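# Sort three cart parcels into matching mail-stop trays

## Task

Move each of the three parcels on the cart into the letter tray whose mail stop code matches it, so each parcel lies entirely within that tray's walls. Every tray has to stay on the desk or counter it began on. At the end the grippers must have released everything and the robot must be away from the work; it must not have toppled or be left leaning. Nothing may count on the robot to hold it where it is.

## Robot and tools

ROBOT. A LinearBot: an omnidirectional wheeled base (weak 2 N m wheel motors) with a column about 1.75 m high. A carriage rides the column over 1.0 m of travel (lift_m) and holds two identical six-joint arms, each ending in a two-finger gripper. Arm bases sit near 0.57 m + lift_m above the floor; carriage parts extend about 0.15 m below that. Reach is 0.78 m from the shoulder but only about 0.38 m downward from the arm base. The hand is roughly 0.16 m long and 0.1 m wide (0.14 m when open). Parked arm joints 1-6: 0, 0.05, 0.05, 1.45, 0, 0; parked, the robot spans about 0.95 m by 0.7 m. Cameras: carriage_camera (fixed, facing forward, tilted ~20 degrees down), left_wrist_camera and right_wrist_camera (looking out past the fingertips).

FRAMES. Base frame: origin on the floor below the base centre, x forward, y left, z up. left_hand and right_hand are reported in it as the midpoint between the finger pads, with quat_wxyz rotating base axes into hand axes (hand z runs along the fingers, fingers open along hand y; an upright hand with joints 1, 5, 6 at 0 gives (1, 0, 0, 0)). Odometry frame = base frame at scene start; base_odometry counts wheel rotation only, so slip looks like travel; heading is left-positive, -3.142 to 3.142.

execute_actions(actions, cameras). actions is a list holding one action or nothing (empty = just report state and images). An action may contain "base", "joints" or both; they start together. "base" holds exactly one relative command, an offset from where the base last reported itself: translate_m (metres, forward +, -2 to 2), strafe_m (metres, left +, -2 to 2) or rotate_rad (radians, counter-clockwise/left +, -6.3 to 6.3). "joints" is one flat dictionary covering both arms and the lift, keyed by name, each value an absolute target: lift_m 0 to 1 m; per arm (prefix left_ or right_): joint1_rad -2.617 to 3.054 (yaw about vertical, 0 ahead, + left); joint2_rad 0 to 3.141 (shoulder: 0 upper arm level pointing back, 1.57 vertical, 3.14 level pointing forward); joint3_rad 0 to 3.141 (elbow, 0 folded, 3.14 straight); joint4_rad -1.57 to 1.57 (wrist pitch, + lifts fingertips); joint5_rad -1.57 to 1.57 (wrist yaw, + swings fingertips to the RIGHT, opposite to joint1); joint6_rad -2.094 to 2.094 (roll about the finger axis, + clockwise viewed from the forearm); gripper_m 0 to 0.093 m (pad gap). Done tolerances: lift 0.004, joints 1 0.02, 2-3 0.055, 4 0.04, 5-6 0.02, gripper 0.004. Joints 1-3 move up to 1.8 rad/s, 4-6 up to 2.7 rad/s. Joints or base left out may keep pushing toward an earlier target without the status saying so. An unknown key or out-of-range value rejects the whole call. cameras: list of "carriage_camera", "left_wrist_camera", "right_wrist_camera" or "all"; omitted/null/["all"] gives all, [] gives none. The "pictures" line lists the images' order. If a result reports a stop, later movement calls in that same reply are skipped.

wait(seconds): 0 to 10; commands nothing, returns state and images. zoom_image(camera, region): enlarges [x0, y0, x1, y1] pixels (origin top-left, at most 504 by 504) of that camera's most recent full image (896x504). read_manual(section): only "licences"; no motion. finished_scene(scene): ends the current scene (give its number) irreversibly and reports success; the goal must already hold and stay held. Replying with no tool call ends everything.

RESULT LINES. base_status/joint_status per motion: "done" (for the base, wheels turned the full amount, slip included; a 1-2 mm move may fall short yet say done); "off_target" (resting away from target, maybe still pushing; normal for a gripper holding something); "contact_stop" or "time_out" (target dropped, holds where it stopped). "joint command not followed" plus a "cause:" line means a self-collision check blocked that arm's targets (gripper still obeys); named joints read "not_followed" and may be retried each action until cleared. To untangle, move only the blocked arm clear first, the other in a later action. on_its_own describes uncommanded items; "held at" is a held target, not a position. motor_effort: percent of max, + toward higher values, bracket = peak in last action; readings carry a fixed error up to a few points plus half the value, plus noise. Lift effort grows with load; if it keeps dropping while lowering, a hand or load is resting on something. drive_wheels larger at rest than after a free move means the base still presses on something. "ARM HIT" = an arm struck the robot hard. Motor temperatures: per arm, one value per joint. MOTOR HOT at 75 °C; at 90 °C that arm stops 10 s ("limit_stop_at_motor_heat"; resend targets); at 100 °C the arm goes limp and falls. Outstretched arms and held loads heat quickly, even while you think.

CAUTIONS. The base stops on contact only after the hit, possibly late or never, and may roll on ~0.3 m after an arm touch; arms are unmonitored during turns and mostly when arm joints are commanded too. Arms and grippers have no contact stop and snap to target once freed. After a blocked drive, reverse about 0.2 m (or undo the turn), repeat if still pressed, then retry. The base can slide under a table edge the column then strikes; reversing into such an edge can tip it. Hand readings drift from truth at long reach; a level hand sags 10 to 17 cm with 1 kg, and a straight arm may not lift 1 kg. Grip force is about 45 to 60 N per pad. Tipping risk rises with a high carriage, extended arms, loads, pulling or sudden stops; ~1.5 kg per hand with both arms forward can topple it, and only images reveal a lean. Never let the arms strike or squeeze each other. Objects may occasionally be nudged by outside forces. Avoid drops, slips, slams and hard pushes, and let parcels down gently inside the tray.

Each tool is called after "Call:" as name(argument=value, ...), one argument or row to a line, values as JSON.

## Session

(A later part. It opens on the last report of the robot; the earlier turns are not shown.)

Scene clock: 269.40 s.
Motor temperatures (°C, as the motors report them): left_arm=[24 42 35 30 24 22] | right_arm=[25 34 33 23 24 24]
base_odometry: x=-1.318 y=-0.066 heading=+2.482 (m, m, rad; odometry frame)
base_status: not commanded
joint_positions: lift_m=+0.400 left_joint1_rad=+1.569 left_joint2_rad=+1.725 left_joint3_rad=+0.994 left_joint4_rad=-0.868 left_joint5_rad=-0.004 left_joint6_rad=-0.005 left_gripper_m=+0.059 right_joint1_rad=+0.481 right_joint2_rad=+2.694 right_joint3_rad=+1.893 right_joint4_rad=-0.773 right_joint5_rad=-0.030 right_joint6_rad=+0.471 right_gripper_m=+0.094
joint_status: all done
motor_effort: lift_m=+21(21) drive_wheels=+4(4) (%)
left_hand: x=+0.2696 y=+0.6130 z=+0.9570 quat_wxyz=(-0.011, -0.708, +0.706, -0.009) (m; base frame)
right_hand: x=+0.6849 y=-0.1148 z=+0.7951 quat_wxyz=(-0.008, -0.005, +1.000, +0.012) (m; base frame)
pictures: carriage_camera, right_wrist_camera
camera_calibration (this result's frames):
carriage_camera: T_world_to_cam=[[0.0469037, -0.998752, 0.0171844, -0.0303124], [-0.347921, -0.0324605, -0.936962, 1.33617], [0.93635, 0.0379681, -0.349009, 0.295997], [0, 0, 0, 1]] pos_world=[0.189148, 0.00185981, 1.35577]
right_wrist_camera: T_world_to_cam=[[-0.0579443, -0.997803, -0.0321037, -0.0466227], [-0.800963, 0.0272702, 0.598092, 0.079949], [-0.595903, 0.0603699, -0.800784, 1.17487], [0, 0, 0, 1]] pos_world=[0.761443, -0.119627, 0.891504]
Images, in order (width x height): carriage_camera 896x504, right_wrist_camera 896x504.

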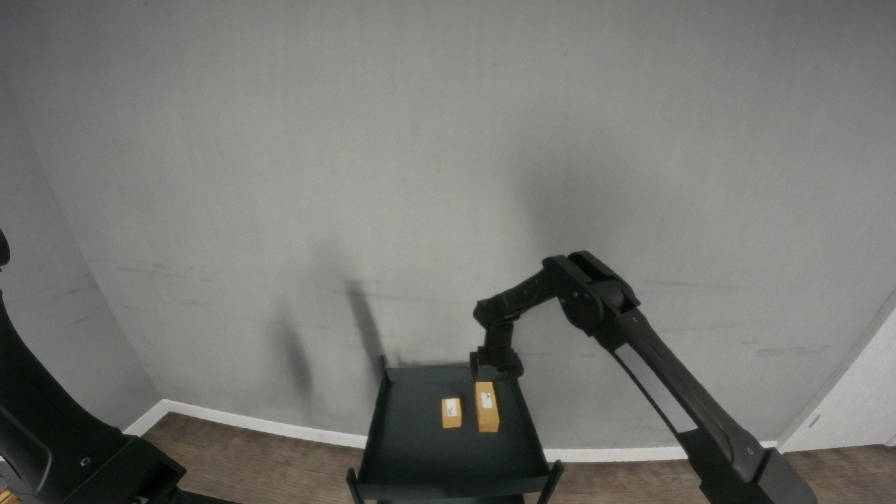

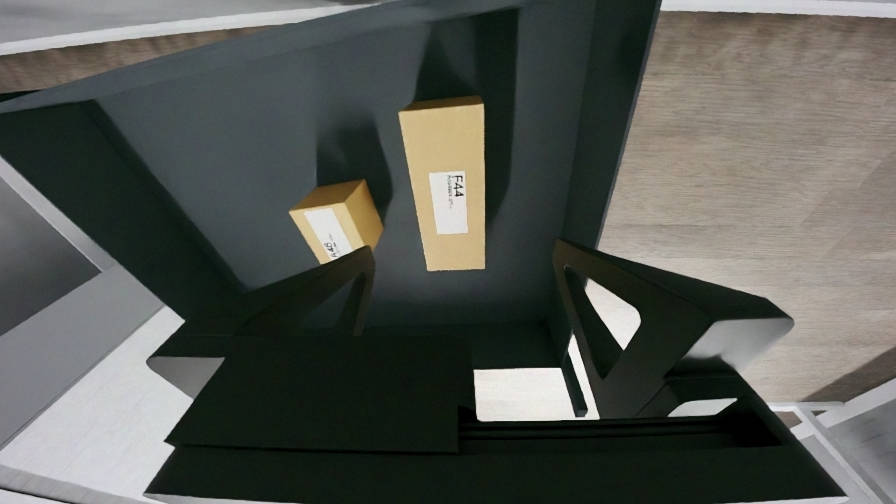

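Call:
execute_actions(
  actions=[
    {"joints": {"lift_m": 0.33, "right_joint1_rad": 0.503, "right_gripper_m": 0.088}},
  ],
  cameras=["right_wrist_camera"],
)

Scene clock: 299.30 s.
Motor temperatures (°C, as the motors report them): left_arm=[24 40 35 26 24 22] | right_arm=[25 45 34 23 24 24]
base_odometry: x=-1.318 y=-0.066 heading=+2.482 (m, m, rad; odometry frame)
base_status: not commanded
joint_positions: lift_m=+0.330 left_joint1_rad=+1.569 left_joint2_rad=+1.711 left_joint3_rad=+0.994 left_joint4_rad=-0.868 left_joint5_rad=-0.008 left_joint6_rad=-0.005 left_gripper_m=+0.059 right_joint1_rad=+0.496 right_joint2_rad=+2.694 right_joint3_rad=+1.893 right_joint4_rad=-0.778 right_joint5_rad=-0.029 right_joint6_rad=+0.471 right_gripper_m=+0.088
joint_status: all done
motor_effort: lift_m=+20(20) drive_wheels=+2(6) (%)
left_hand: x=+0.2690 y=+0.6143 z=+0.8905 quat_wxyz=(-0.008, -0.708, +0.706, -0.003) (m; base frame)
right_hand: x=+0.6804 y=-0.1089 z=+0.7252 quat_wxyz=(-0.010, -0.013, +1.000, +0.011) (m; base frame)
pictures: right_wrist_camera
camera_calibration (this result's frames):
right_wrist_camera: T_world_to_cam=[[-0.0424477, -0.998665, -0.0294288, -0.0558467], [-0.798987, 0.0162464, 0.601128, 0.113248], [-0.599848, 0.0490298, -0.798611, 1.11575], [0, 0, 0, 1]] pos_world=[0.757395, -0.112317, 0.821332]
Images, in order (width x height): right_wrist_camera 896x504.

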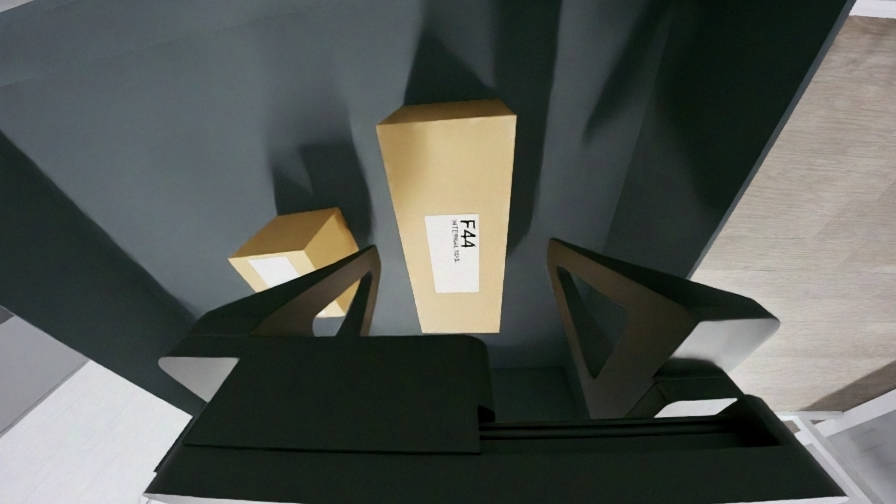

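Call:
execute_actions(
  actions=[
    {"joints": {"lift_m": 0.296, "right_joint1_rad": 0.515}},
  ],
  cameras=[],
)

Call:
execute_actions(
  actions=[
    {"joints": {"right_gripper_m": 0.035}},
  ],
  cameras=["right_wrist_camera"],
)

Scene clock: 305.03 s.
Motor temperatures (°C, as the motors report them): left_arm=[24 40 35 26 24 22] | right_arm=[25 47 34 23 24 24]
base_odometry: x=-1.318 y=-0.066 heading=+2.482 (m, m, rad; odometry frame)
base_status: not commanded
joint_positions: lift_m=+0.296 left_joint1_rad=+1.569 left_joint2_rad=+1.711 left_joint3_rad=+0.994 left_joint4_rad=-0.868 left_joint5_rad=-0.008 left_joint6_rad=-0.005 left_gripper_m=+0.059 right_joint1_rad=+0.506 right_joint2_rad=+2.695 right_joint3_rad=+1.893 right_joint4_rad=-0.779 right_joint5_rad=-0.029 right_joint6_rad=+0.471 right_gripper_m=+0.088
joint_status: all done
motor_effort: lift_m=+20(19) drive_wheels=+3(4) (%)
left_hand: x=+0.2689 y=+0.6143 z=+0.8565 quat_wxyz=(-0.008, -0.708, +0.706, -0.002) (m; base frame)
right_hand: x=+0.6775 y=-0.1052 z=+0.6905 quat_wxyz=(-0.012, -0.018, +1.000, +0.010) (m; base frame)
pictures: none
No camera images: the call's "cameras" was empty. Leave "cameras" out to get every camera's image.

Scene clock: 305.63 s.
Motor temperatures (°C, as the motors report them): left_arm=[24 40 35 26 24 22] | right_arm=[25 47 34 23 24 24]
base_odometry: x=-1.318 y=-0.066 heading=+2.482 (m, m, rad; odometry frame)
base_status: not commanded
joint_positions: lift_m=+0.296 left_joint1_rad=+1.569 left_joint2_rad=+1.711 left_joint3_rad=+0.994 left_joint4_rad=-0.868 left_joint5_rad=-0.008 left_joint6_rad=-0.005 left_gripper_m=+0.059 right_joint1_rad=+0.506 right_joint2_rad=+2.695 right_joint3_rad=+1.893 right_joint4_rad=-0.779 right_joint5_rad=-0.029 right_joint6_rad=+0.471 right_gripper_m=+0.051
joint_status: right_gripper_m off_target (ended at +0.051, target +0.035)
motor_effort: lift_m=+20(20) drive_wheels=+6(4) (%)
left_hand: x=+0.2689 y=+0.6143 z=+0.8565 quat_wxyz=(-0.008, -0.708, +0.706, -0.002) (m; base frame)
right_hand: x=+0.6776 y=-0.1051 z=+0.6905 quat_wxyz=(-0.011, -0.017, +1.000, +0.011) (m; base frame)
pictures: right_wrist_camera
camera_calibration (this result's frames):
right_wrist_camera: T_world_to_cam=[[-0.0329796, -0.999057, -0.0282456, -0.0604922], [-0.797896, 0.00929877, 0.602723, 0.129218], [-0.601892, 0.0424146, -0.79745, 1.08609], [0, 0, 0, 1]] pos_world=[0.754816, -0.107703, 0.786511]
Images, in order (width x height): right_wrist_camera 896x504.

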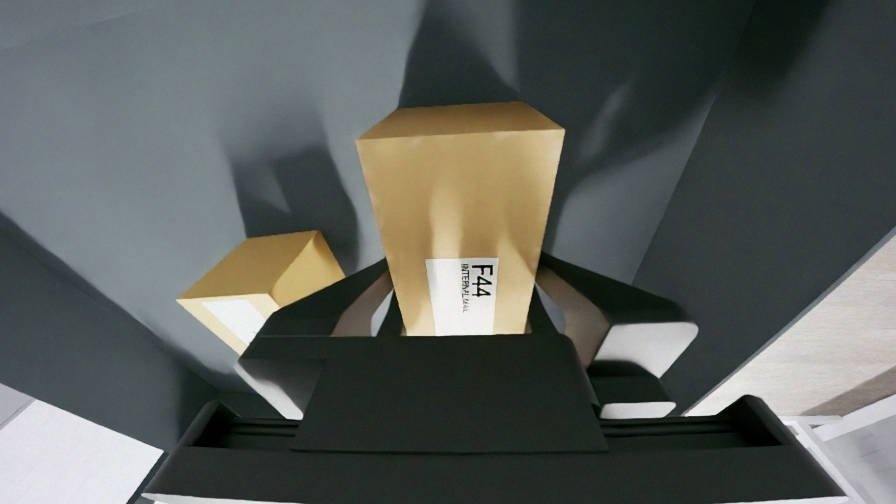

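Call:
execute_actions(
  actions=[
    {"joints": {"lift_m": 0.5}},
  ],
  cameras=[],
)

Call:
execute_actions(
  actions=[
    {"base": {"translate_m": -0.82}, "joints": {"lift_m": 0.7, "right_joint1_rad": 0.0, "right_joint2_rad": 1.7, "right_joint3_rad": 1.0, "right_joint4_rad": -0.87, "right_joint6_rad": 0.0}},
  ],
  cameras=["right_wrist_camera"],
)

Call:
execute_actions(
  actions=[
    {"base": {"strafe_m": 0.65}, "joints": {"left_joint2_rad": 2.471, "left_joint3_rad": 1.428, "left_joint4_rad": -0.527}},
  ],
  cameras=["left_wrist_camera", "carriage_camera"],
)

Scene clock: 341.37 s.
Motor temperatures (°C, as the motors report them): left_arm=[24 38 36 25 24 22] | right_arm=[25 55 34 23 24 24]
base_odometry: x=-1.318 y=-0.066 heading=+2.482 (m, m, rad; odometry frame)
base_status: not commanded
joint_positions: lift_m=+0.500 left_joint1_rad=+1.569 left_joint2_rad=+1.711 left_joint3_rad=+0.994 left_joint4_rad=-0.868 left_joint5_rad=-0.007 left_joint6_rad=-0.004 left_gripper_m=+0.059 right_joint1_rad=+0.506 right_joint2_rad=+2.694 right_joint3_rad=+1.893 right_joint4_rad=-0.778 right_joint5_rad=-0.029 right_joint6_rad=+0.471 right_gripper_m=+0.051
joint_status: all done
motor_effort: lift_m=+19(23) drive_wheels=+5(3) (%)
left_hand: x=+0.2691 y=+0.6144 z=+1.0606 quat_wxyz=(-0.008, -0.708, +0.706, -0.003) (m; base frame)
right_hand: x=+0.6782 y=-0.1048 z=+0.8954 quat_wxyz=(-0.010, -0.017, +1.000, +0.011) (m; base frame)
pictures: none
No camera images: the call's "cameras" was empty. Leave "cameras" out to get every camera's image.

Scene clock: 345.27 s.
Motor temperatures (°C, as the motors report them): left_arm=[24 38 36 25 24 22] | right_arm=[25 54 34 23 24 24]
base_odometry: x=-0.670 y=-0.568 heading=+2.482 (m, m, rad; odometry frame)
base_status: done
joint_positions: lift_m=+0.700 left_joint1_rad=+1.569 left_joint2_rad=+1.711 left_joint3_rad=+0.994 left_joint4_rad=-0.868 left_joint5_rad=-0.006 left_joint6_rad=-0.004 left_gripper_m=+0.059 right_joint1_rad=-0.006 right_joint2_rad=+1.706 right_joint3_rad=+1.023 right_joint4_rad=-0.868 right_joint5_rad=-0.025 right_joint6_rad=+0.007 right_gripper_m=+0.051
joint_status: all done
motor_effort: lift_m=+19(24) drive_wheels=-7(48) (%)
left_hand: x=+0.2693 y=+0.6145 z=+1.2606 quat_wxyz=(-0.007, -0.708, +0.706, -0.003) (m; base frame)
right_hand: x=+0.5583 y=-0.3346 z=+1.2687 quat_wxyz=(+0.010, +0.006, +1.000, +0.012) (m; base frame)
pictures: right_wrist_camera
camera_calibration (this result's frames):
right_wrist_camera: T_world_to_cam=[[-0.0797128, -0.99622, -0.0345188, -0.242328], [-0.821244, 0.046006, 0.56872, -0.243913], [-0.564982, 0.0736826, -0.821807, 1.50582], [0, 0, 0, 1]] pos_world=[0.63113, -0.341143, 1.36784]
Images, in order (width x height): right_wrist_camera 896x504.

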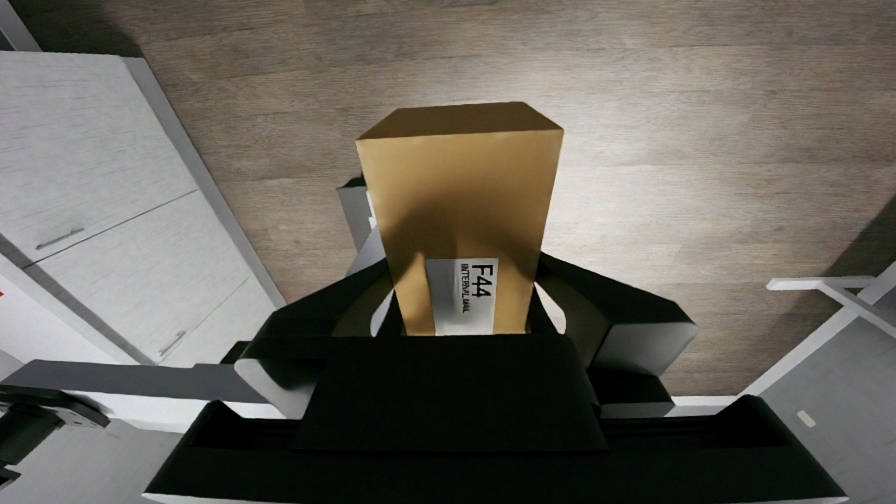

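Scene clock: 348.77 s.
Motor temperatures (°C, as the motors report them): left_arm=[24 39 36 25 24 22] | right_arm=[25 52 34 23 24 24]
base_odometry: x=-1.068 y=-1.082 heading=+2.483 (m, m, rad; odometry frame)
base_status: done
joint_positions: lift_m=+0.700 left_joint1_rad=+1.569 left_joint2_rad=+2.475 left_joint3_rad=+1.412 left_joint4_rad=-0.526 left_joint5_rad=-0.006 left_joint6_rad=-0.004 left_gripper_m=+0.059 right_joint1_rad=-0.006 right_joint2_rad=+1.706 right_joint3_rad=+1.023 right_joint4_rad=-0.868 right_joint5_rad=-0.026 right_joint6_rad=+0.007 right_gripper_m=+0.051
joint_status: all done
motor_effort: lift_m=+19(19) drive_wheels=-9(34) (%)
left_hand: x=+0.2695 y=+0.7313 z=+1.0932 quat_wxyz=(-0.009, -0.708, +0.706, -0.005) (m; base frame)
right_hand: x=+0.5583 y=-0.3344 z=+1.2687 quat_wxyz=(+0.010, +0.006, +1.000, +0.013) (m; base frame)
pictures: carriage_camera, left_wrist_camera
camera_calibration (this result's frames):
carriage_camera: T_world_to_cam=[[0.0469037, -0.998752, 0.0171844, -0.0354705], [-0.347921, -0.0324605, -0.936962, 1.61741], [0.93635, 0.0379681, -0.349009, 0.400755], [0, 0, 0, 1]] pos_world=[0.189148, 0.00185981, 1.65593]
left_wrist_camera: T_world_to_cam=[[0.999559, -0.0266675, 0.0130496, -0.262153], [-0.0289866, -0.781531, 0.623193, -0.0980392], [-0.00642035, -0.623296, -0.781959, 1.43921], [0, 0, 0, 1]] pos_world=[0.268436, 0.813442, 1.18992]
Images, in order (width x height): carriage_camera 896x504, left_wrist_camera 896x504.

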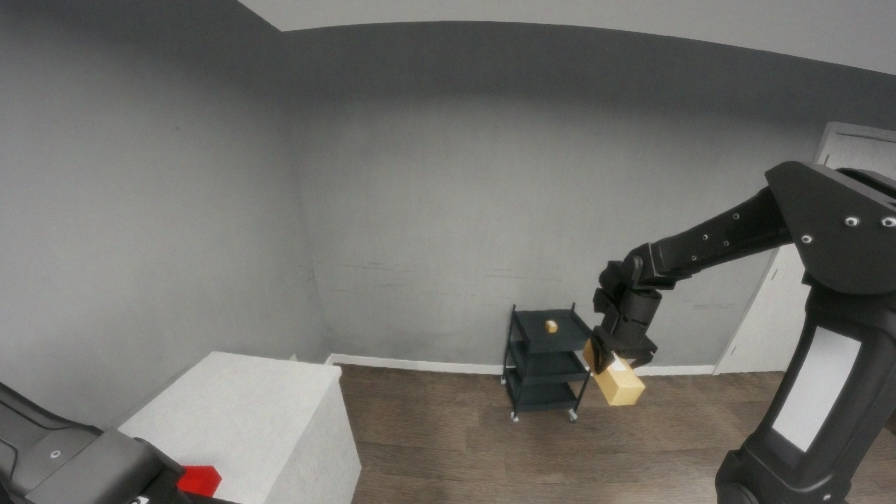

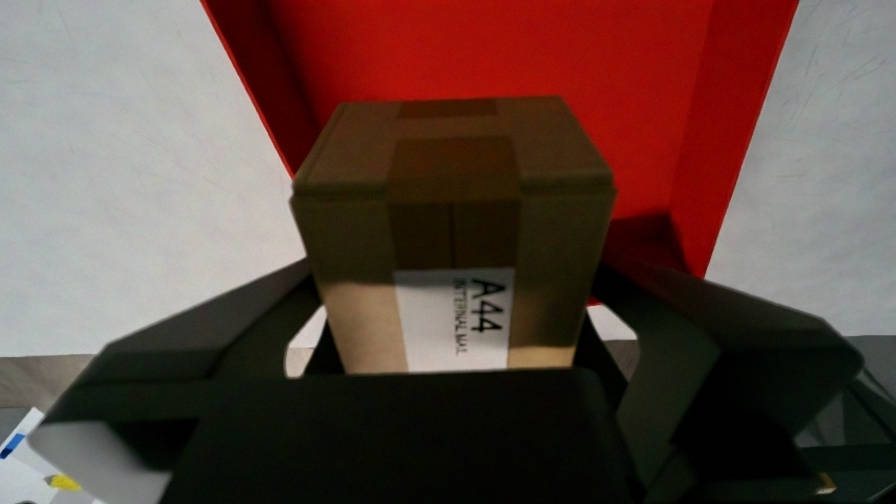

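Call:
execute_actions(
  actions=[
    {"joints": {"lift_m": 0.565, "left_joint1_rad": 1.5}},
  ],
  cameras=["left_wrist_camera"],
)

Scene clock: 364.73 s.
Motor temperatures (°C, as the motors report them): left_arm=[24 44 35 25 24 22] | right_arm=[25 48 33 24 24 24]
base_odometry: x=-1.068 y=-1.082 heading=+2.483 (m, m, rad; odometry frame)
base_status: not commanded
joint_positions: lift_m=+0.565 left_joint1_rad=+1.494 left_joint2_rad=+2.475 left_joint3_rad=+1.412 left_joint4_rad=-0.525 left_joint5_rad=-0.009 left_joint6_rad=-0.004 left_gripper_m=+0.059 right_joint1_rad=-0.006 right_joint2_rad=+1.705 right_joint3_rad=+1.012 right_joint4_rad=-0.869 right_joint5_rad=-0.027 right_joint6_rad=+0.006 right_gripper_m=+0.051
joint_status: all done
motor_effort: lift_m=+20(20) drive_wheels=-7(8) (%)
left_hand: x=+0.2987 y=+0.7305 z=+0.9581 quat_wxyz=(-0.010, -0.681, +0.733, -0.003) (m; base frame)
right_hand: x=+0.5543 y=-0.3342 z=+1.1313 quat_wxyz=(+0.004, +0.006, +1.000, +0.013) (m; base frame)
pictures: left_wrist_camera
camera_calibration (this result's frames):
left_wrist_camera: T_world_to_cam=[[0.994729, -0.102093, 0.00959903, -0.22974], [-0.0858324, -0.777748, 0.622688, 0.0010018], [-0.0561065, -0.620229, -0.782411, 1.34628], [0, 0, 0, 1]] pos_world=[0.30415, 0.812326, 1.05493]
Images, in order (width x height): left_wrist_camera 896x504.

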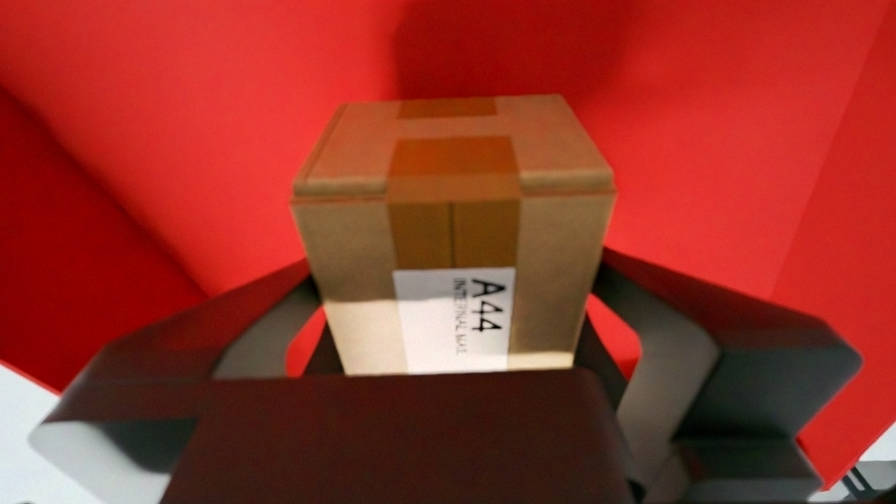

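Call:
execute_actions(
  actions=[
    {"joints": {"lift_m": 0.547}},
  ],
  cameras=["left_wrist_camera"],
)

Scene clock: 374.20 s.
Motor temperatures (°C, as the motors report them): left_arm=[24 46 35 25 24 22] | right_arm=[25 46 33 24 24 24]
base_odometry: x=-1.068 y=-1.082 heading=+2.483 (m, m, rad; odometry frame)
base_status: not commanded
joint_positions: lift_m=+0.547 left_joint1_rad=+1.494 left_joint2_rad=+2.473 left_joint3_rad=+1.412 left_joint4_rad=-0.527 left_joint5_rad=-0.015 left_joint6_rad=-0.004 left_gripper_m=+0.059 right_joint1_rad=-0.006 right_joint2_rad=+1.705 right_joint3_rad=+1.012 right_joint4_rad=-0.869 right_joint5_rad=-0.027 right_joint6_rad=+0.006 right_gripper_m=+0.051
joint_status: all done
motor_effort: lift_m=+19(21) drive_wheels=-5(6) (%)
left_hand: x=+0.2976 y=+0.7308 z=+0.9412 quat_wxyz=(-0.011, -0.681, +0.732, +0.000) (m; base frame)
right_hand: x=+0.5542 y=-0.3341 z=+1.1134 quat_wxyz=(+0.004, +0.006, +1.000, +0.014) (m; base frame)
pictures: left_wrist_camera
camera_calibration (this result's frames):
left_wrist_camera: T_world_to_cam=[[0.994794, -0.101816, 0.00424181, -0.223684], [-0.0823316, -0.778502, 0.622219, 0.0116311], [-0.0600494, -0.619329, -0.782832, 1.33412], [0, 0, 0, 1]] pos_world=[0.30359, 0.81254, 1.0381]
Images, in order (width x height): left_wrist_camera 896x504.

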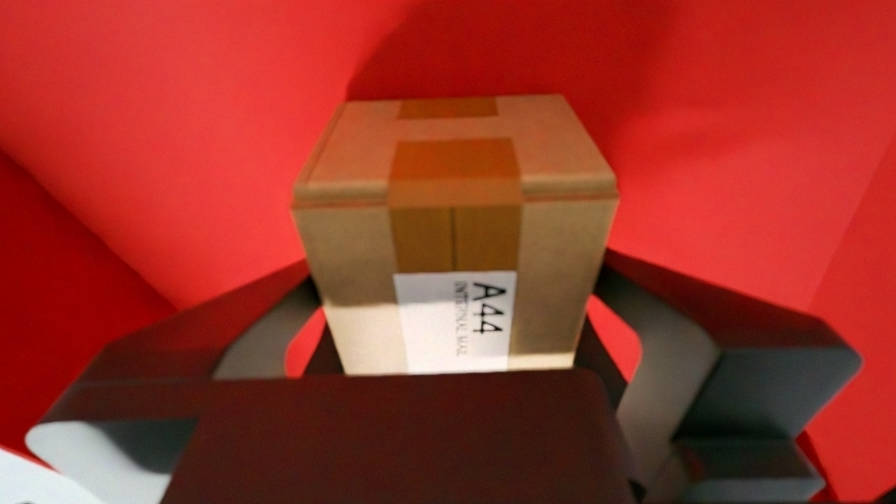

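Call:
execute_actions(
  actions=[
    {"joints": {"left_gripper_m": 0.093}},
  ],
  cameras=[],
)

Call:
execute_actions(
  actions=[
    {"joints": {"lift_m": 0.66}},
  ],
  cameras=["left_wrist_camera"],
)

Call:
execute_actions(
  actions=[
    {"base": {"strafe_m": -0.45}, "joints": {"left_joint1_rad": 2.45, "left_joint2_rad": 1.7, "left_joint3_rad": 1.0, "left_joint4_rad": 0.6}},
  ],
  cameras=["left_wrist_camera", "carriage_camera"],
)

Scene clock: 386.13 s.
Motor temperatures (°C, as the motors report them): left_arm=[24 48 35 24 24 22] | right_arm=[25 44 33 24 24 24]
base_odometry: x=-1.068 y=-1.082 heading=+2.483 (m, m, rad; odometry frame)
base_status: not commanded
joint_positions: lift_m=+0.547 left_joint1_rad=+1.494 left_joint2_rad=+2.473 left_joint3_rad=+1.412 left_joint4_rad=-0.527 left_joint5_rad=-0.015 left_joint6_rad=-0.004 left_gripper_m=+0.093 right_joint1_rad=-0.006 right_joint2_rad=+1.705 right_joint3_rad=+1.012 right_joint4_rad=-0.869 right_joint5_rad=-0.027 right_joint6_rad=+0.006 right_gripper_m=+0.051
joint_status: all done
motor_effort: lift_m=+19(19) drive_wheels=-5(4) (%)
left_hand: x=+0.2975 y=+0.7309 z=+0.9412 quat_wxyz=(-0.011, -0.681, +0.732, +0.000) (m; base frame)
right_hand: x=+0.5542 y=-0.3341 z=+1.1134 quat_wxyz=(+0.004, +0.006, +1.000, +0.014) (m; base frame)
pictures: none
No camera images: the call's "cameras" was empty. Leave "cameras" out to get every camera's image.

Scene clock: 387.13 s.
Motor temperatures (°C, as the motors report them): left_arm=[24 48 35 24 24 22] | right_arm=[25 44 33 24 24 24]
base_odometry: x=-1.068 y=-1.082 heading=+2.483 (m, m, rad; odometry frame)
base_status: not commanded
joint_positions: lift_m=+0.660 left_joint1_rad=+1.494 left_joint2_rad=+2.473 left_joint3_rad=+1.412 left_joint4_rad=-0.527 left_joint5_rad=-0.011 left_joint6_rad=-0.004 left_gripper_m=+0.093 right_joint1_rad=-0.006 right_joint2_rad=+1.705 right_joint3_rad=+1.012 right_joint4_rad=-0.869 right_joint5_rad=-0.028 right_joint6_rad=+0.006 right_gripper_m=+0.051
joint_status: all done
motor_effort: lift_m=+19(23) drive_wheels=-5(6) (%)
left_hand: x=+0.2982 y=+0.7307 z=+1.0542 quat_wxyz=(-0.010, -0.681, +0.732, -0.002) (m; base frame)
right_hand: x=+0.5543 y=-0.3340 z=+1.2263 quat_wxyz=(+0.004, +0.006, +1.000, +0.014) (m; base frame)
pictures: left_wrist_camera
camera_calibration (this result's frames):
left_wrist_camera: T_world_to_cam=[[0.99478, -0.101755, 0.00767343, -0.22841], [-0.0844149, -0.778343, 0.622139, -0.0580532], [-0.0573332, -0.619539, -0.782869, 1.42194], [0, 0, 0, 1]] pos_world=[0.303842, 0.812521, 1.15106]
Images, in order (width x height): left_wrist_camera 896x504.

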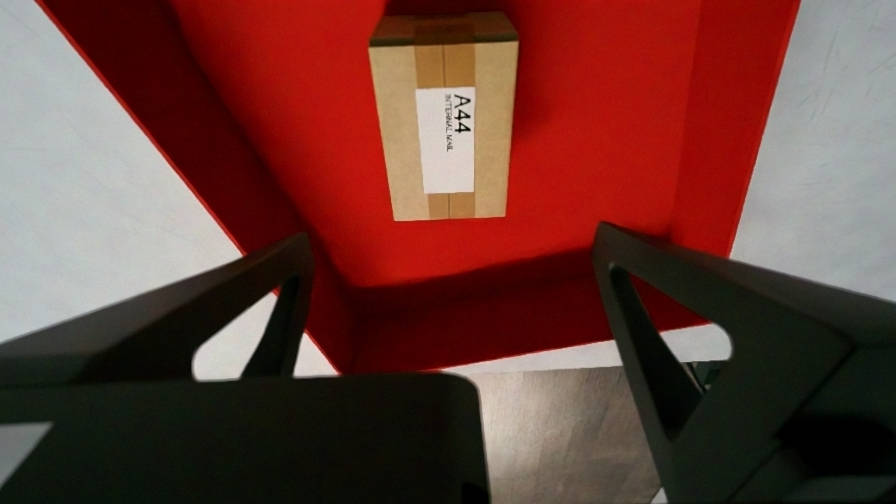

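Scene clock: 390.10 s.
Motor temperatures (°C, as the motors report them): left_arm=[24 48 35 25 24 22] | right_arm=[25 44 33 24 24 24]
base_odometry: x=-0.792 y=-0.727 heading=+2.483 (m, m, rad; odometry frame)
base_status: done
joint_positions: lift_m=+0.660 left_joint1_rad=+2.451 left_joint2_rad=+1.698 left_joint3_rad=+1.036 left_joint4_rad=+0.609 left_joint5_rad=-0.009 left_joint6_rad=-0.004 left_gripper_m=+0.093 right_joint1_rad=-0.006 right_joint2_rad=+1.705 right_joint3_rad=+1.012 right_joint4_rad=-0.869 right_joint5_rad=-0.028 right_joint6_rad=+0.006 right_gripper_m=+0.051
joint_status: all done
motor_effort: lift_m=+19(19) drive_wheels=-7(42) (%)
left_hand: x=-0.1391 y=+0.6727 z=+1.4665 quat_wxyz=(+0.231, -0.684, +0.241, +0.648) (m; base frame)
right_hand: x=+0.5543 y=-0.3340 z=+1.2263 quat_wxyz=(+0.004, +0.006, +1.000, +0.014) (m; base frame)
pictures: carriage_camera, left_wrist_camera
camera_calibration (this result's frames):
carriage_camera: T_world_to_cam=[[0.0469037, -0.998752, 0.0171844, -0.0347831], [-0.347921, -0.0324605, -0.936962, 1.57993], [0.93635, 0.0379681, -0.349009, 0.386794], [0, 0, 0, 1]] pos_world=[0.189148, 0.00185981, 1.61593]
left_wrist_camera: T_world_to_cam=[[0.644702, 0.764032, -0.0247909, -0.385975], [0.48431, -0.43333, -0.760045, 1.47736], [-0.591441, 0.477996, -0.649398, 0.675362], [0, 0, 0, 1]] pos_world=[-0.0672231, 0.61226, 1.55187]
Images, in order (width x height): carriage_camera 896x504, left_wrist_camera 896x504.

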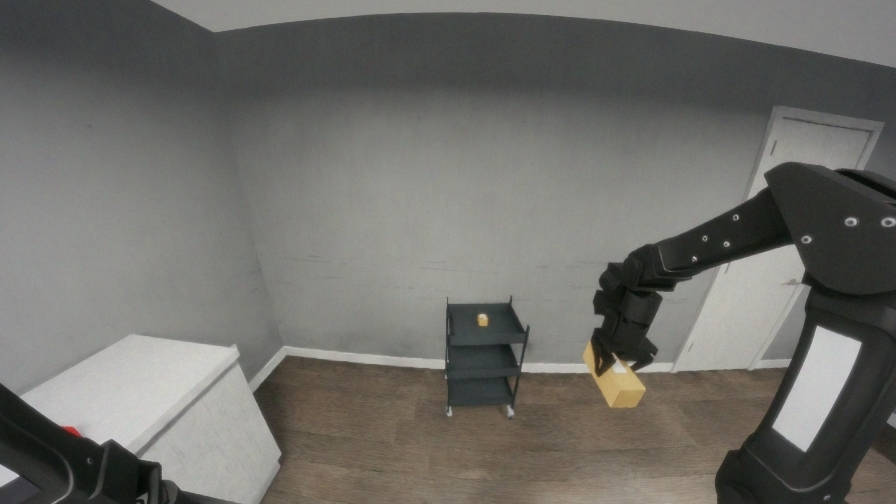

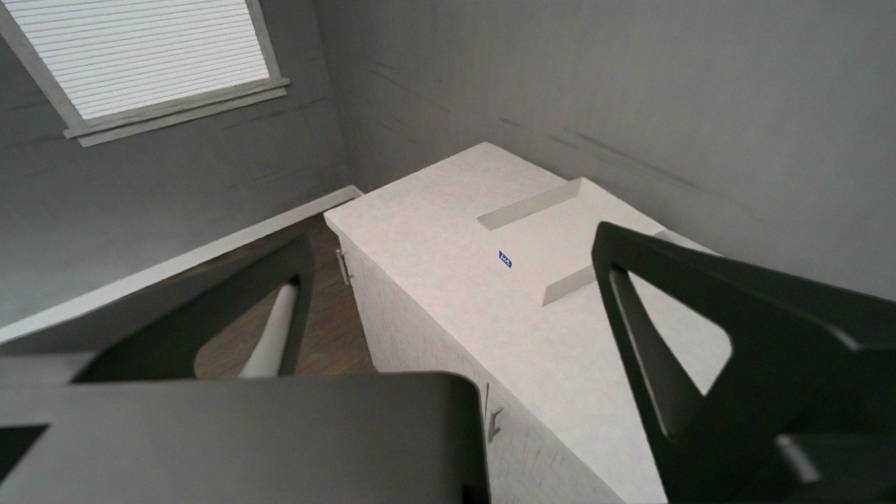

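Call:
zoom_image(
  camera="left_wrist_camera",
  region=[475, 235, 535, 280],
)

Region (475, 235, 535, 280) of left_wrist_camera's 896x504 image, scaled by 8.400, with more detail than that image has; it fills the top 378 rows of this view, and the rest is white.

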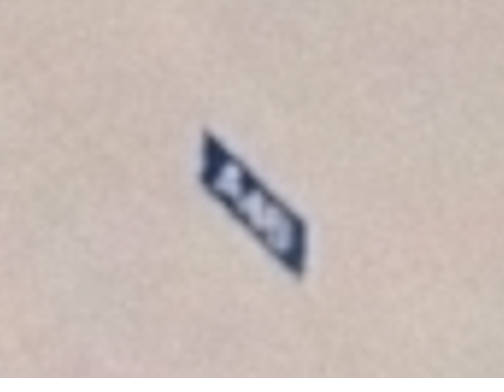

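Call:
execute_actions(
  actions=[
    {"base": {"strafe_m": -0.32}, "joints": {"lift_m": 0.5, "left_joint1_rad": -0.609, "left_joint4_rad": -0.87, "left_joint6_rad": -0.609}},
  ],
  cameras=[],
)

Call:
execute_actions(
  actions=[
    {"base": {"translate_m": 0.88}, "joints": {"left_joint2_rad": 2.509, "left_joint3_rad": 1.51, "left_joint4_rad": -0.572}},
  ],
  cameras=["left_wrist_camera", "carriage_camera"],
)

Scene clock: 418.13 s.
Motor temperatures (°C, as the motors report them): left_arm=[24 44 34 30 24 22] | right_arm=[25 42 33 24 24 24]
base_odometry: x=-0.596 y=-0.474 heading=+2.482 (m, m, rad; odometry frame)
base_status: done
joint_positions: lift_m=+0.500 left_joint1_rad=-0.611 left_joint2_rad=+1.698 left_joint3_rad=+1.023 left_joint4_rad=-0.860 left_joint5_rad=-0.006 left_joint6_rad=-0.603 left_gripper_m=+0.093 right_joint1_rad=-0.006 right_joint2_rad=+1.705 right_joint3_rad=+1.012 right_joint4_rad=-0.869 right_joint5_rad=-0.028 right_joint6_rad=+0.006 right_gripper_m=+0.051
joint_status: all done
motor_effort: lift_m=+20(20) drive_wheels=-8(30) (%)
left_hand: x=+0.5087 y=+0.1709 z=+1.0706 quat_wxyz=(+0.016, +0.004, +1.000, -0.008) (m; base frame)
right_hand: x=+0.5544 y=-0.3340 z=+1.0664 quat_wxyz=(+0.005, +0.006, +1.000, +0.014) (m; base frame)
pictures: none
No camera images: the call's "cameras" was empty. Leave "cameras" out to get every camera's image.

Scene clock: 422.17 s.
Motor temperatures (°C, as the motors report them): left_arm=[24 45 35 29 24 22] | right_arm=[25 41 33 24 24 24]
base_odometry: x=-1.291 y=+0.066 heading=+2.481 (m, m, rad; odometry frame)
base_status: done
joint_positions: lift_m=+0.500 left_joint1_rad=-0.611 left_joint2_rad=+2.507 left_joint3_rad=+1.488 left_joint4_rad=-0.573 left_joint5_rad=-0.006 left_joint6_rad=-0.603 left_gripper_m=+0.093 right_joint1_rad=-0.006 right_joint2_rad=+1.705 right_joint3_rad=+1.012 right_joint4_rad=-0.869 right_joint5_rad=-0.028 right_joint6_rad=+0.006 right_gripper_m=+0.051
joint_status: all done
motor_effort: lift_m=+20(20) drive_wheels=-14(37) (%)
left_hand: x=+0.6039 y=+0.1042 z=+0.8945 quat_wxyz=(-0.007, +0.004, +1.000, +0.008) (m; base frame)
right_hand: x=+0.5543 y=-0.3340 z=+1.0664 quat_wxyz=(+0.004, +0.006, +1.000, +0.014) (m; base frame)
pictures: carriage_camera, left_wrist_camera
camera_calibration (this result's frames):
carriage_camera: T_world_to_cam=[[0.0469037, -0.998752, 0.0171844, -0.0320328], [-0.347921, -0.0324605, -0.936962, 1.42998], [0.93635, 0.0379681, -0.349009, 0.330938], [0, 0, 0, 1]] pos_world=[0.189148, 0.00185981, 1.45589]
left_wrist_camera: T_world_to_cam=[[-0.0368685, -0.999318, 0.00193624, 0.126678], [-0.784536, 0.0301444, 0.61935, -0.0795656], [-0.618986, 0.0213155, -0.785112, 1.2007], [0, 0, 0, 1]] pos_world=[0.685467, 0.103397, 0.991721]
Images, in order (width x height): carriage_camera 896x504, left_wrist_camera 896x504.

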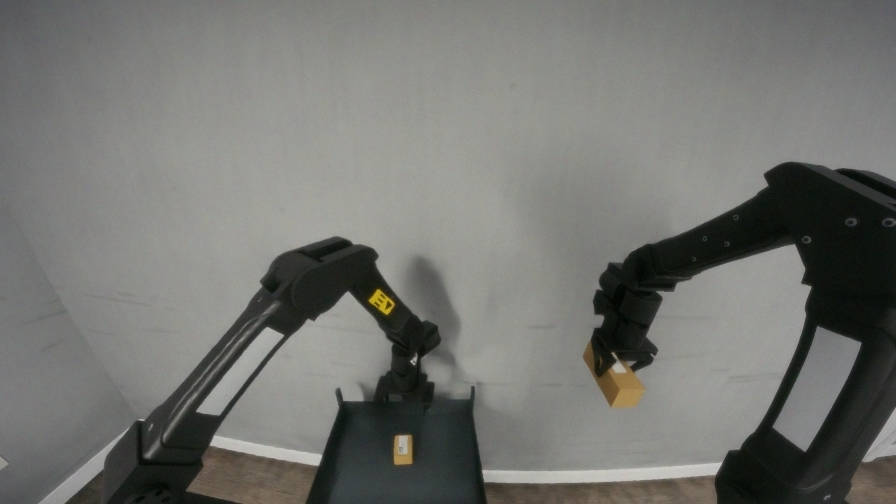

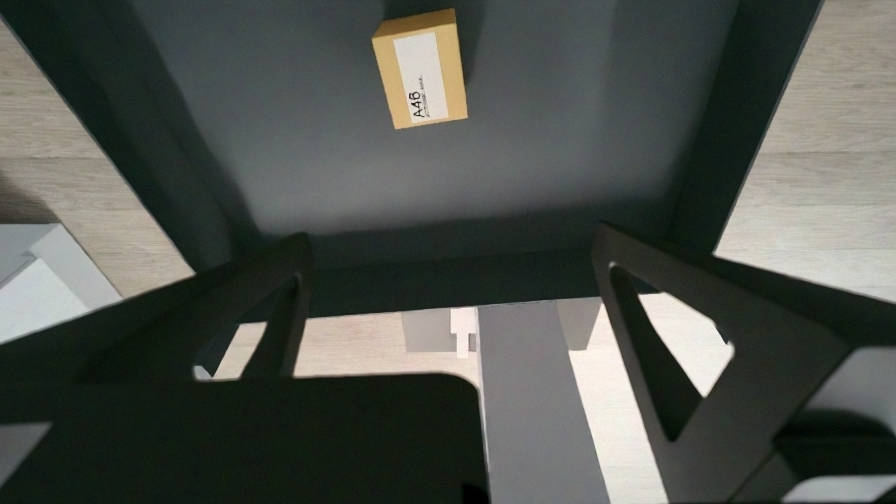

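Call:
execute_actions(
  actions=[
    {"joints": {"lift_m": 0.345, "left_joint1_rad": -0.567, "left_joint6_rad": -0.685}},
  ],
  cameras=["left_wrist_camera"],
)

Scene clock: 437.80 s.
Motor temperatures (°C, as the motors report them): left_arm=[24 48 35 27 24 22] | right_arm=[25 41 33 24 24 24]
base_odometry: x=-1.291 y=+0.066 heading=+2.481 (m, m, rad; odometry frame)
base_status: not commanded
joint_positions: lift_m=+0.345 left_joint1_rad=-0.565 left_joint2_rad=+2.506 left_joint3_rad=+1.488 left_joint4_rad=-0.571 left_joint5_rad=-0.007 left_joint6_rad=-0.679 left_gripper_m=+0.093 right_joint1_rad=-0.006 right_joint2_rad=+1.705 right_joint3_rad=+1.012 right_joint4_rad=-0.868 right_joint5_rad=-0.028 right_joint6_rad=+0.006 right_gripper_m=+0.051
joint_status: all done
motor_effort: lift_m=+19(19) drive_wheels=-10(11) (%)
left_hand: x=+0.6151 y=+0.1196 z=+0.7400 quat_wxyz=(-0.005, -0.057, +0.998, +0.008) (m; base frame)
right_hand: x=+0.5546 y=-0.3340 z=+0.9115 quat_wxyz=(+0.005, +0.006, +1.000, +0.014) (m; base frame)
pictures: left_wrist_camera
camera_calibration (this result's frames):
left_wrist_camera: T_world_to_cam=[[0.0854399, -0.99634, 0.00269772, 0.06661], [-0.785005, -0.0656492, 0.616001, 0.0387097], [-0.613569, -0.0547488, -0.78774, 1.09373], [0, 0, 0, 1]] pos_world=[0.695773, 0.128788, 0.837547]
Images, in order (width x height): left_wrist_camera 896x504.

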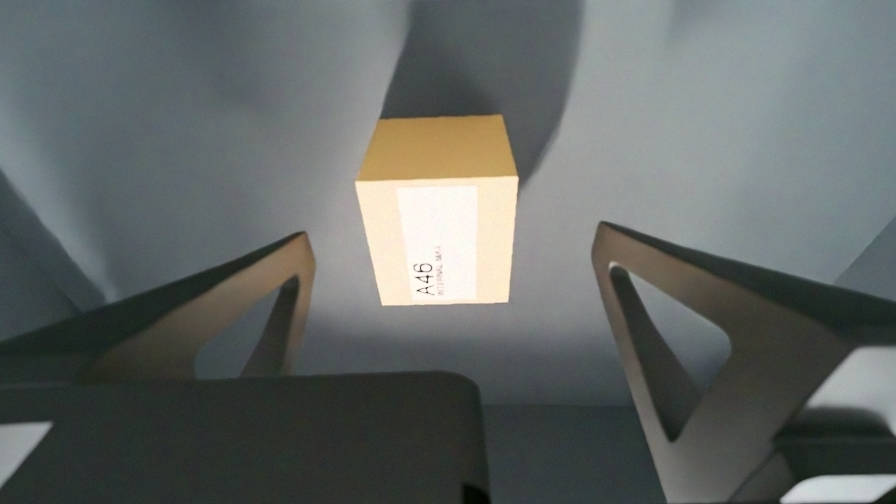

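Call:
execute_actions(
  actions=[
    {"joints": {"lift_m": 0.298, "left_joint2_rad": 2.471, "left_joint3_rad": 1.428, "left_joint4_rad": -0.527}},
  ],
  cameras=["left_wrist_camera"],
)

Scene clock: 448.60 s.
Motor temperatures (°C, as the motors report them): left_arm=[24 50 36 26 24 22] | right_arm=[25 41 33 24 24 24]
base_odometry: x=-1.291 y=+0.066 heading=+2.481 (m, m, rad; odometry frame)
base_status: not commanded
joint_positions: lift_m=+0.298 left_joint1_rad=-0.565 left_joint2_rad=+2.468 left_joint3_rad=+1.445 left_joint4_rad=-0.526 left_joint5_rad=-0.007 left_joint6_rad=-0.680 left_gripper_m=+0.093 right_joint1_rad=-0.006 right_joint2_rad=+1.704 right_joint3_rad=+1.012 right_joint4_rad=-0.869 right_joint5_rad=-0.028 right_joint6_rad=+0.006 right_gripper_m=+0.051
joint_status: all done
motor_effort: lift_m=+20(20) drive_wheels=-10(10) (%)
left_hand: x=+0.6173 y=+0.1182 z=+0.6999 quat_wxyz=(+0.011, -0.057, +0.998, -0.004) (m; base frame)
right_hand: x=+0.5544 y=-0.3340 z=+0.8646 quat_wxyz=(+0.005, +0.006, +1.000, +0.014) (m; base frame)
pictures: left_wrist_camera
camera_calibration (this result's frames):
left_wrist_camera: T_world_to_cam=[[0.0853356, -0.996, 0.0264868, 0.0484933], [-0.805014, -0.0532593, 0.590861, 0.0935525], [-0.587087, -0.0717436, -0.806339, 1.06211], [0, 0, 0, 1]] pos_world=[0.694722, 0.129481, 0.799858]
Images, in order (width x height): left_wrist_camera 896x504.

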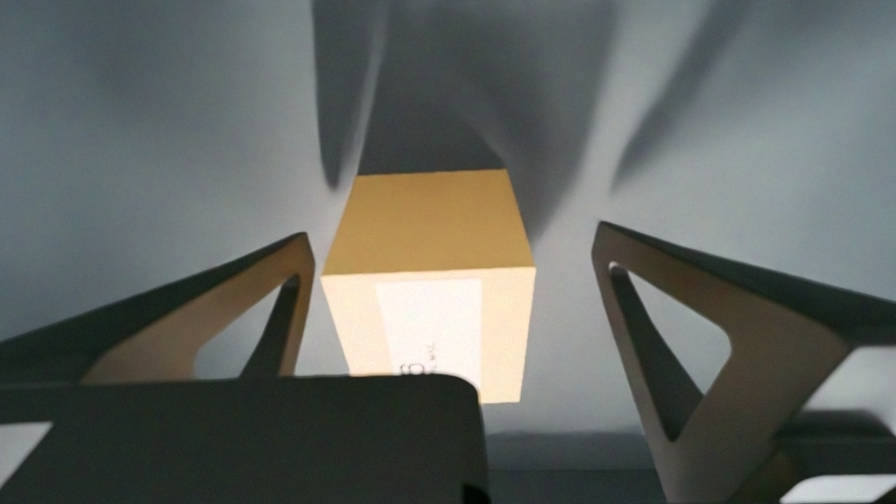

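Call:
execute_actions(
  actions=[
    {"joints": {"lift_m": 0.293, "left_joint4_rad": -0.6}},
  ],
  cameras=["left_wrist_camera"],
)

Scene clock: 452.27 s.
Motor temperatures (°C, as the motors report them): left_arm=[24 50 35 26 24 22] | right_arm=[25 41 33 24 24 24]
base_odometry: x=-1.291 y=+0.066 heading=+2.481 (m, m, rad; odometry frame)
base_status: not commanded
joint_positions: lift_m=+0.293 left_joint1_rad=-0.565 left_joint2_rad=+2.467 left_joint3_rad=+1.445 left_joint4_rad=-0.596 left_joint5_rad=-0.007 left_joint6_rad=-0.680 left_gripper_m=+0.093 right_joint1_rad=-0.006 right_joint2_rad=+1.704 right_joint3_rad=+1.010 right_joint4_rad=-0.869 right_joint5_rad=-0.028 right_joint6_rad=+0.006 right_gripper_m=+0.051
joint_status: all done
motor_effort: lift_m=+20(20) drive_wheels=+7(14) (%)
left_hand: x=+0.6030 y=+0.1273 z=+0.6953 quat_wxyz=(-0.017, -0.057, +0.998, +0.016) (m; base frame)
right_hand: x=+0.5535 y=-0.3340 z=+0.8590 quat_wxyz=(+0.004, +0.006, +1.000, +0.014) (m; base frame)
pictures: left_wrist_camera
camera_calibration (this result's frames):
left_wrist_camera: T_world_to_cam=[[0.0856611, -0.996206, -0.0153286, 0.0877881], [-0.769268, -0.0759088, 0.634401, 0.0362712], [-0.633158, -0.0425517, -0.772852, 1.05142], [0, 0, 0, 1]] pos_world=[0.686095, 0.134948, 0.790925]
Images, in order (width x height): left_wrist_camera 896x504.

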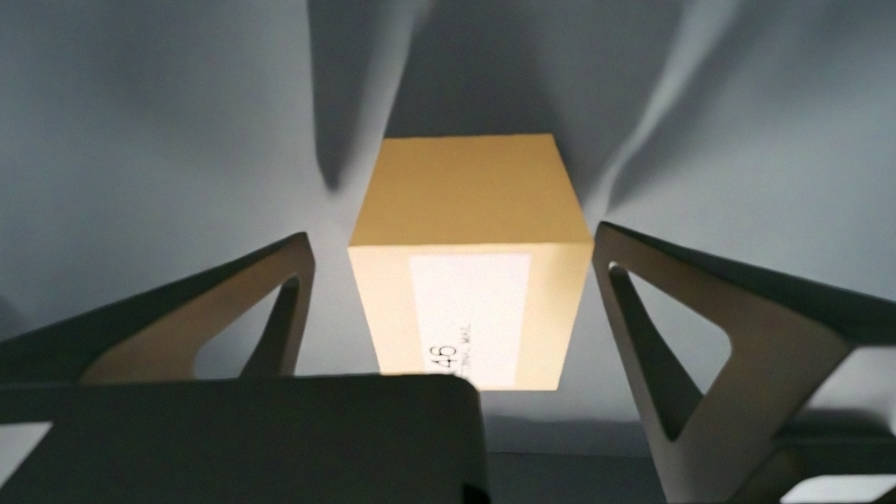

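Call:
execute_actions(
  actions=[
    {"joints": {"left_gripper_m": 0.03}},
  ],
  cameras=[],
)

Call:
execute_actions(
  actions=[
    {"joints": {"lift_m": 0.48}},
  ],
  cameras=["left_wrist_camera"],
)

Scene clock: 464.77 s.
Motor temperatures (°C, as the motors report them): left_arm=[24 51 34 26 24 22] | right_arm=[25 40 33 24 24 24]
base_odometry: x=-1.291 y=+0.066 heading=+2.481 (m, m, rad; odometry frame)
base_status: not commanded
joint_positions: lift_m=+0.293 left_joint1_rad=-0.565 left_joint2_rad=+2.467 left_joint3_rad=+1.445 left_joint4_rad=-0.596 left_joint5_rad=-0.006 left_joint6_rad=-0.680 left_gripper_m=+0.049 right_joint1_rad=-0.006 right_joint2_rad=+1.704 right_joint3_rad=+1.010 right_joint4_rad=-0.869 right_joint5_rad=-0.028 right_joint6_rad=+0.006 right_gripper_m=+0.051
joint_status: left_gripper_m off_target (ended at +0.049, target +0.030)
motor_effort: lift_m=+20(20) drive_wheels=+6(6) (%)
left_hand: x=+0.6029 y=+0.1273 z=+0.6953 quat_wxyz=(-0.017, -0.057, +0.998, +0.016) (m; base frame)
right_hand: x=+0.5535 y=-0.3340 z=+0.8590 quat_wxyz=(+0.004, +0.006, +1.000, +0.014) (m; base frame)
pictures: none
No camera images: the call's "cameras" was empty. Leave "cameras" out to get every camera's image.

Scene clock: 466.03 s.
Motor temperatures (°C, as the motors report them): left_arm=[24 52 34 26 24 22] | right_arm=[25 40 33 24 24 24]
base_odometry: x=-1.291 y=+0.066 heading=+2.481 (m, m, rad; odometry frame)
base_status: not commanded
joint_positions: lift_m=+0.480 left_joint1_rad=-0.565 left_joint2_rad=+2.467 left_joint3_rad=+1.445 left_joint4_rad=-0.599 left_joint5_rad=-0.007 left_joint6_rad=-0.680 left_gripper_m=+0.049 right_joint1_rad=-0.006 right_joint2_rad=+1.704 right_joint3_rad=+1.010 right_joint4_rad=-0.870 right_joint5_rad=-0.028 right_joint6_rad=+0.006 right_gripper_m=+0.051
joint_status: all done
motor_effort: lift_m=+19(23) drive_wheels=+4(7) (%)
left_hand: x=+0.6024 y=+0.1277 z=+0.8824 quat_wxyz=(-0.018, -0.057, +0.998, +0.017) (m; base frame)
right_hand: x=+0.5533 y=-0.3340 z=+1.0461 quat_wxyz=(+0.003, +0.006, +1.000, +0.014) (m; base frame)
pictures: left_wrist_camera
camera_calibration (this result's frames):
left_wrist_camera: T_world_to_cam=[[0.0856192, -0.99618, -0.0171765, 0.0927628], [-0.76763, -0.0769465, 0.636257, -0.0853869], [-0.635148, -0.0412906, -0.771286, 1.19531], [0, 0, 0, 1]] pos_world=[0.685708, 0.135193, 0.977843]
Images, in order (width x height): left_wrist_camera 896x504.

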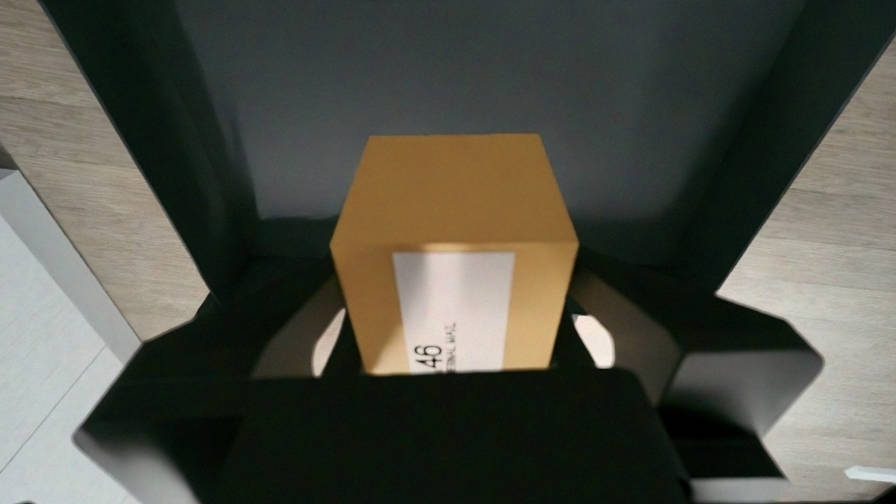

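Call:
execute_actions(
  actions=[
    {"base": {"translate_m": -1.6}, "joints": {"lift_m": 0.7, "left_joint1_rad": 1.57, "left_joint4_rad": 0.6, "left_joint6_rad": 0.0}},
  ],
  cameras=["left_wrist_camera"],
)

Scene clock: 477.20 s.
Motor temperatures (°C, as the motors report them): left_arm=[24 53 34 27 24 22] | right_arm=[25 40 33 24 24 24]
base_odometry: x=-0.027 y=-0.915 heading=+2.481 (m, m, rad; odometry frame)
base_status: done
joint_positions: lift_m=+0.700 left_joint1_rad=+1.573 left_joint2_rad=+2.467 left_joint3_rad=+1.445 left_joint4_rad=+0.603 left_joint5_rad=-0.012 left_joint6_rad=-0.005 left_gripper_m=+0.049 right_joint1_rad=-0.006 right_joint2_rad=+1.704 right_joint3_rad=+1.010 right_joint4_rad=-0.866 right_joint5_rad=-0.029 right_joint6_rad=+0.006 right_gripper_m=+0.051
joint_status: all done
motor_effort: lift_m=+19(23) drive_wheels=-7(63) (%)
left_hand: x=+0.2667 y=+0.9668 z=+1.2481 quat_wxyz=(+0.382, -0.597, +0.589, +0.388) (m; base frame)
right_hand: x=+0.5542 y=-0.3339 z=+1.2661 quat_wxyz=(+0.005, +0.006, +1.000, +0.014) (m; base frame)
pictures: left_wrist_camera
camera_calibration (this result's frames):
left_wrist_camera: T_world_to_cam=[[0.999721, -0.0141046, -0.0189379, -0.227392], [-0.0214339, -0.878564, -0.477143, 1.45451], [-0.00990823, 0.477416, -0.878622, 0.764557], [0, 0, 0, 1]] pos_world=[0.26608, 0.909659, 1.36146]
Images, in order (width x height): left_wrist_camera 896x504.

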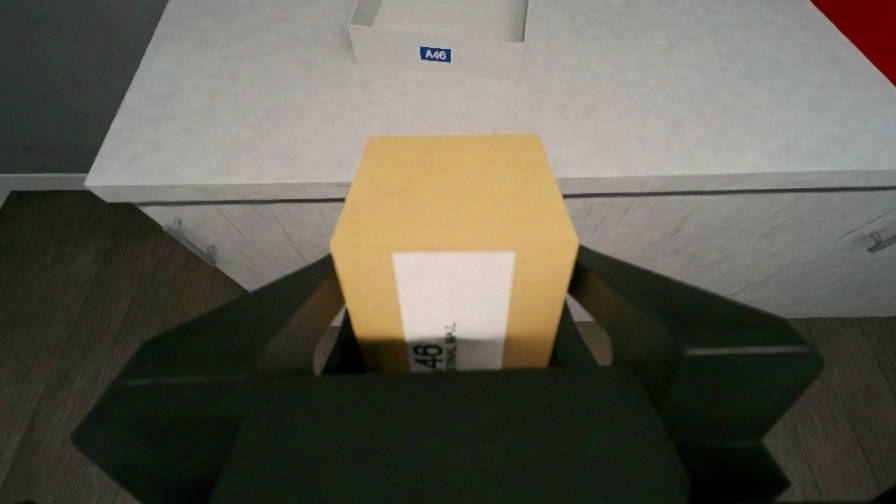

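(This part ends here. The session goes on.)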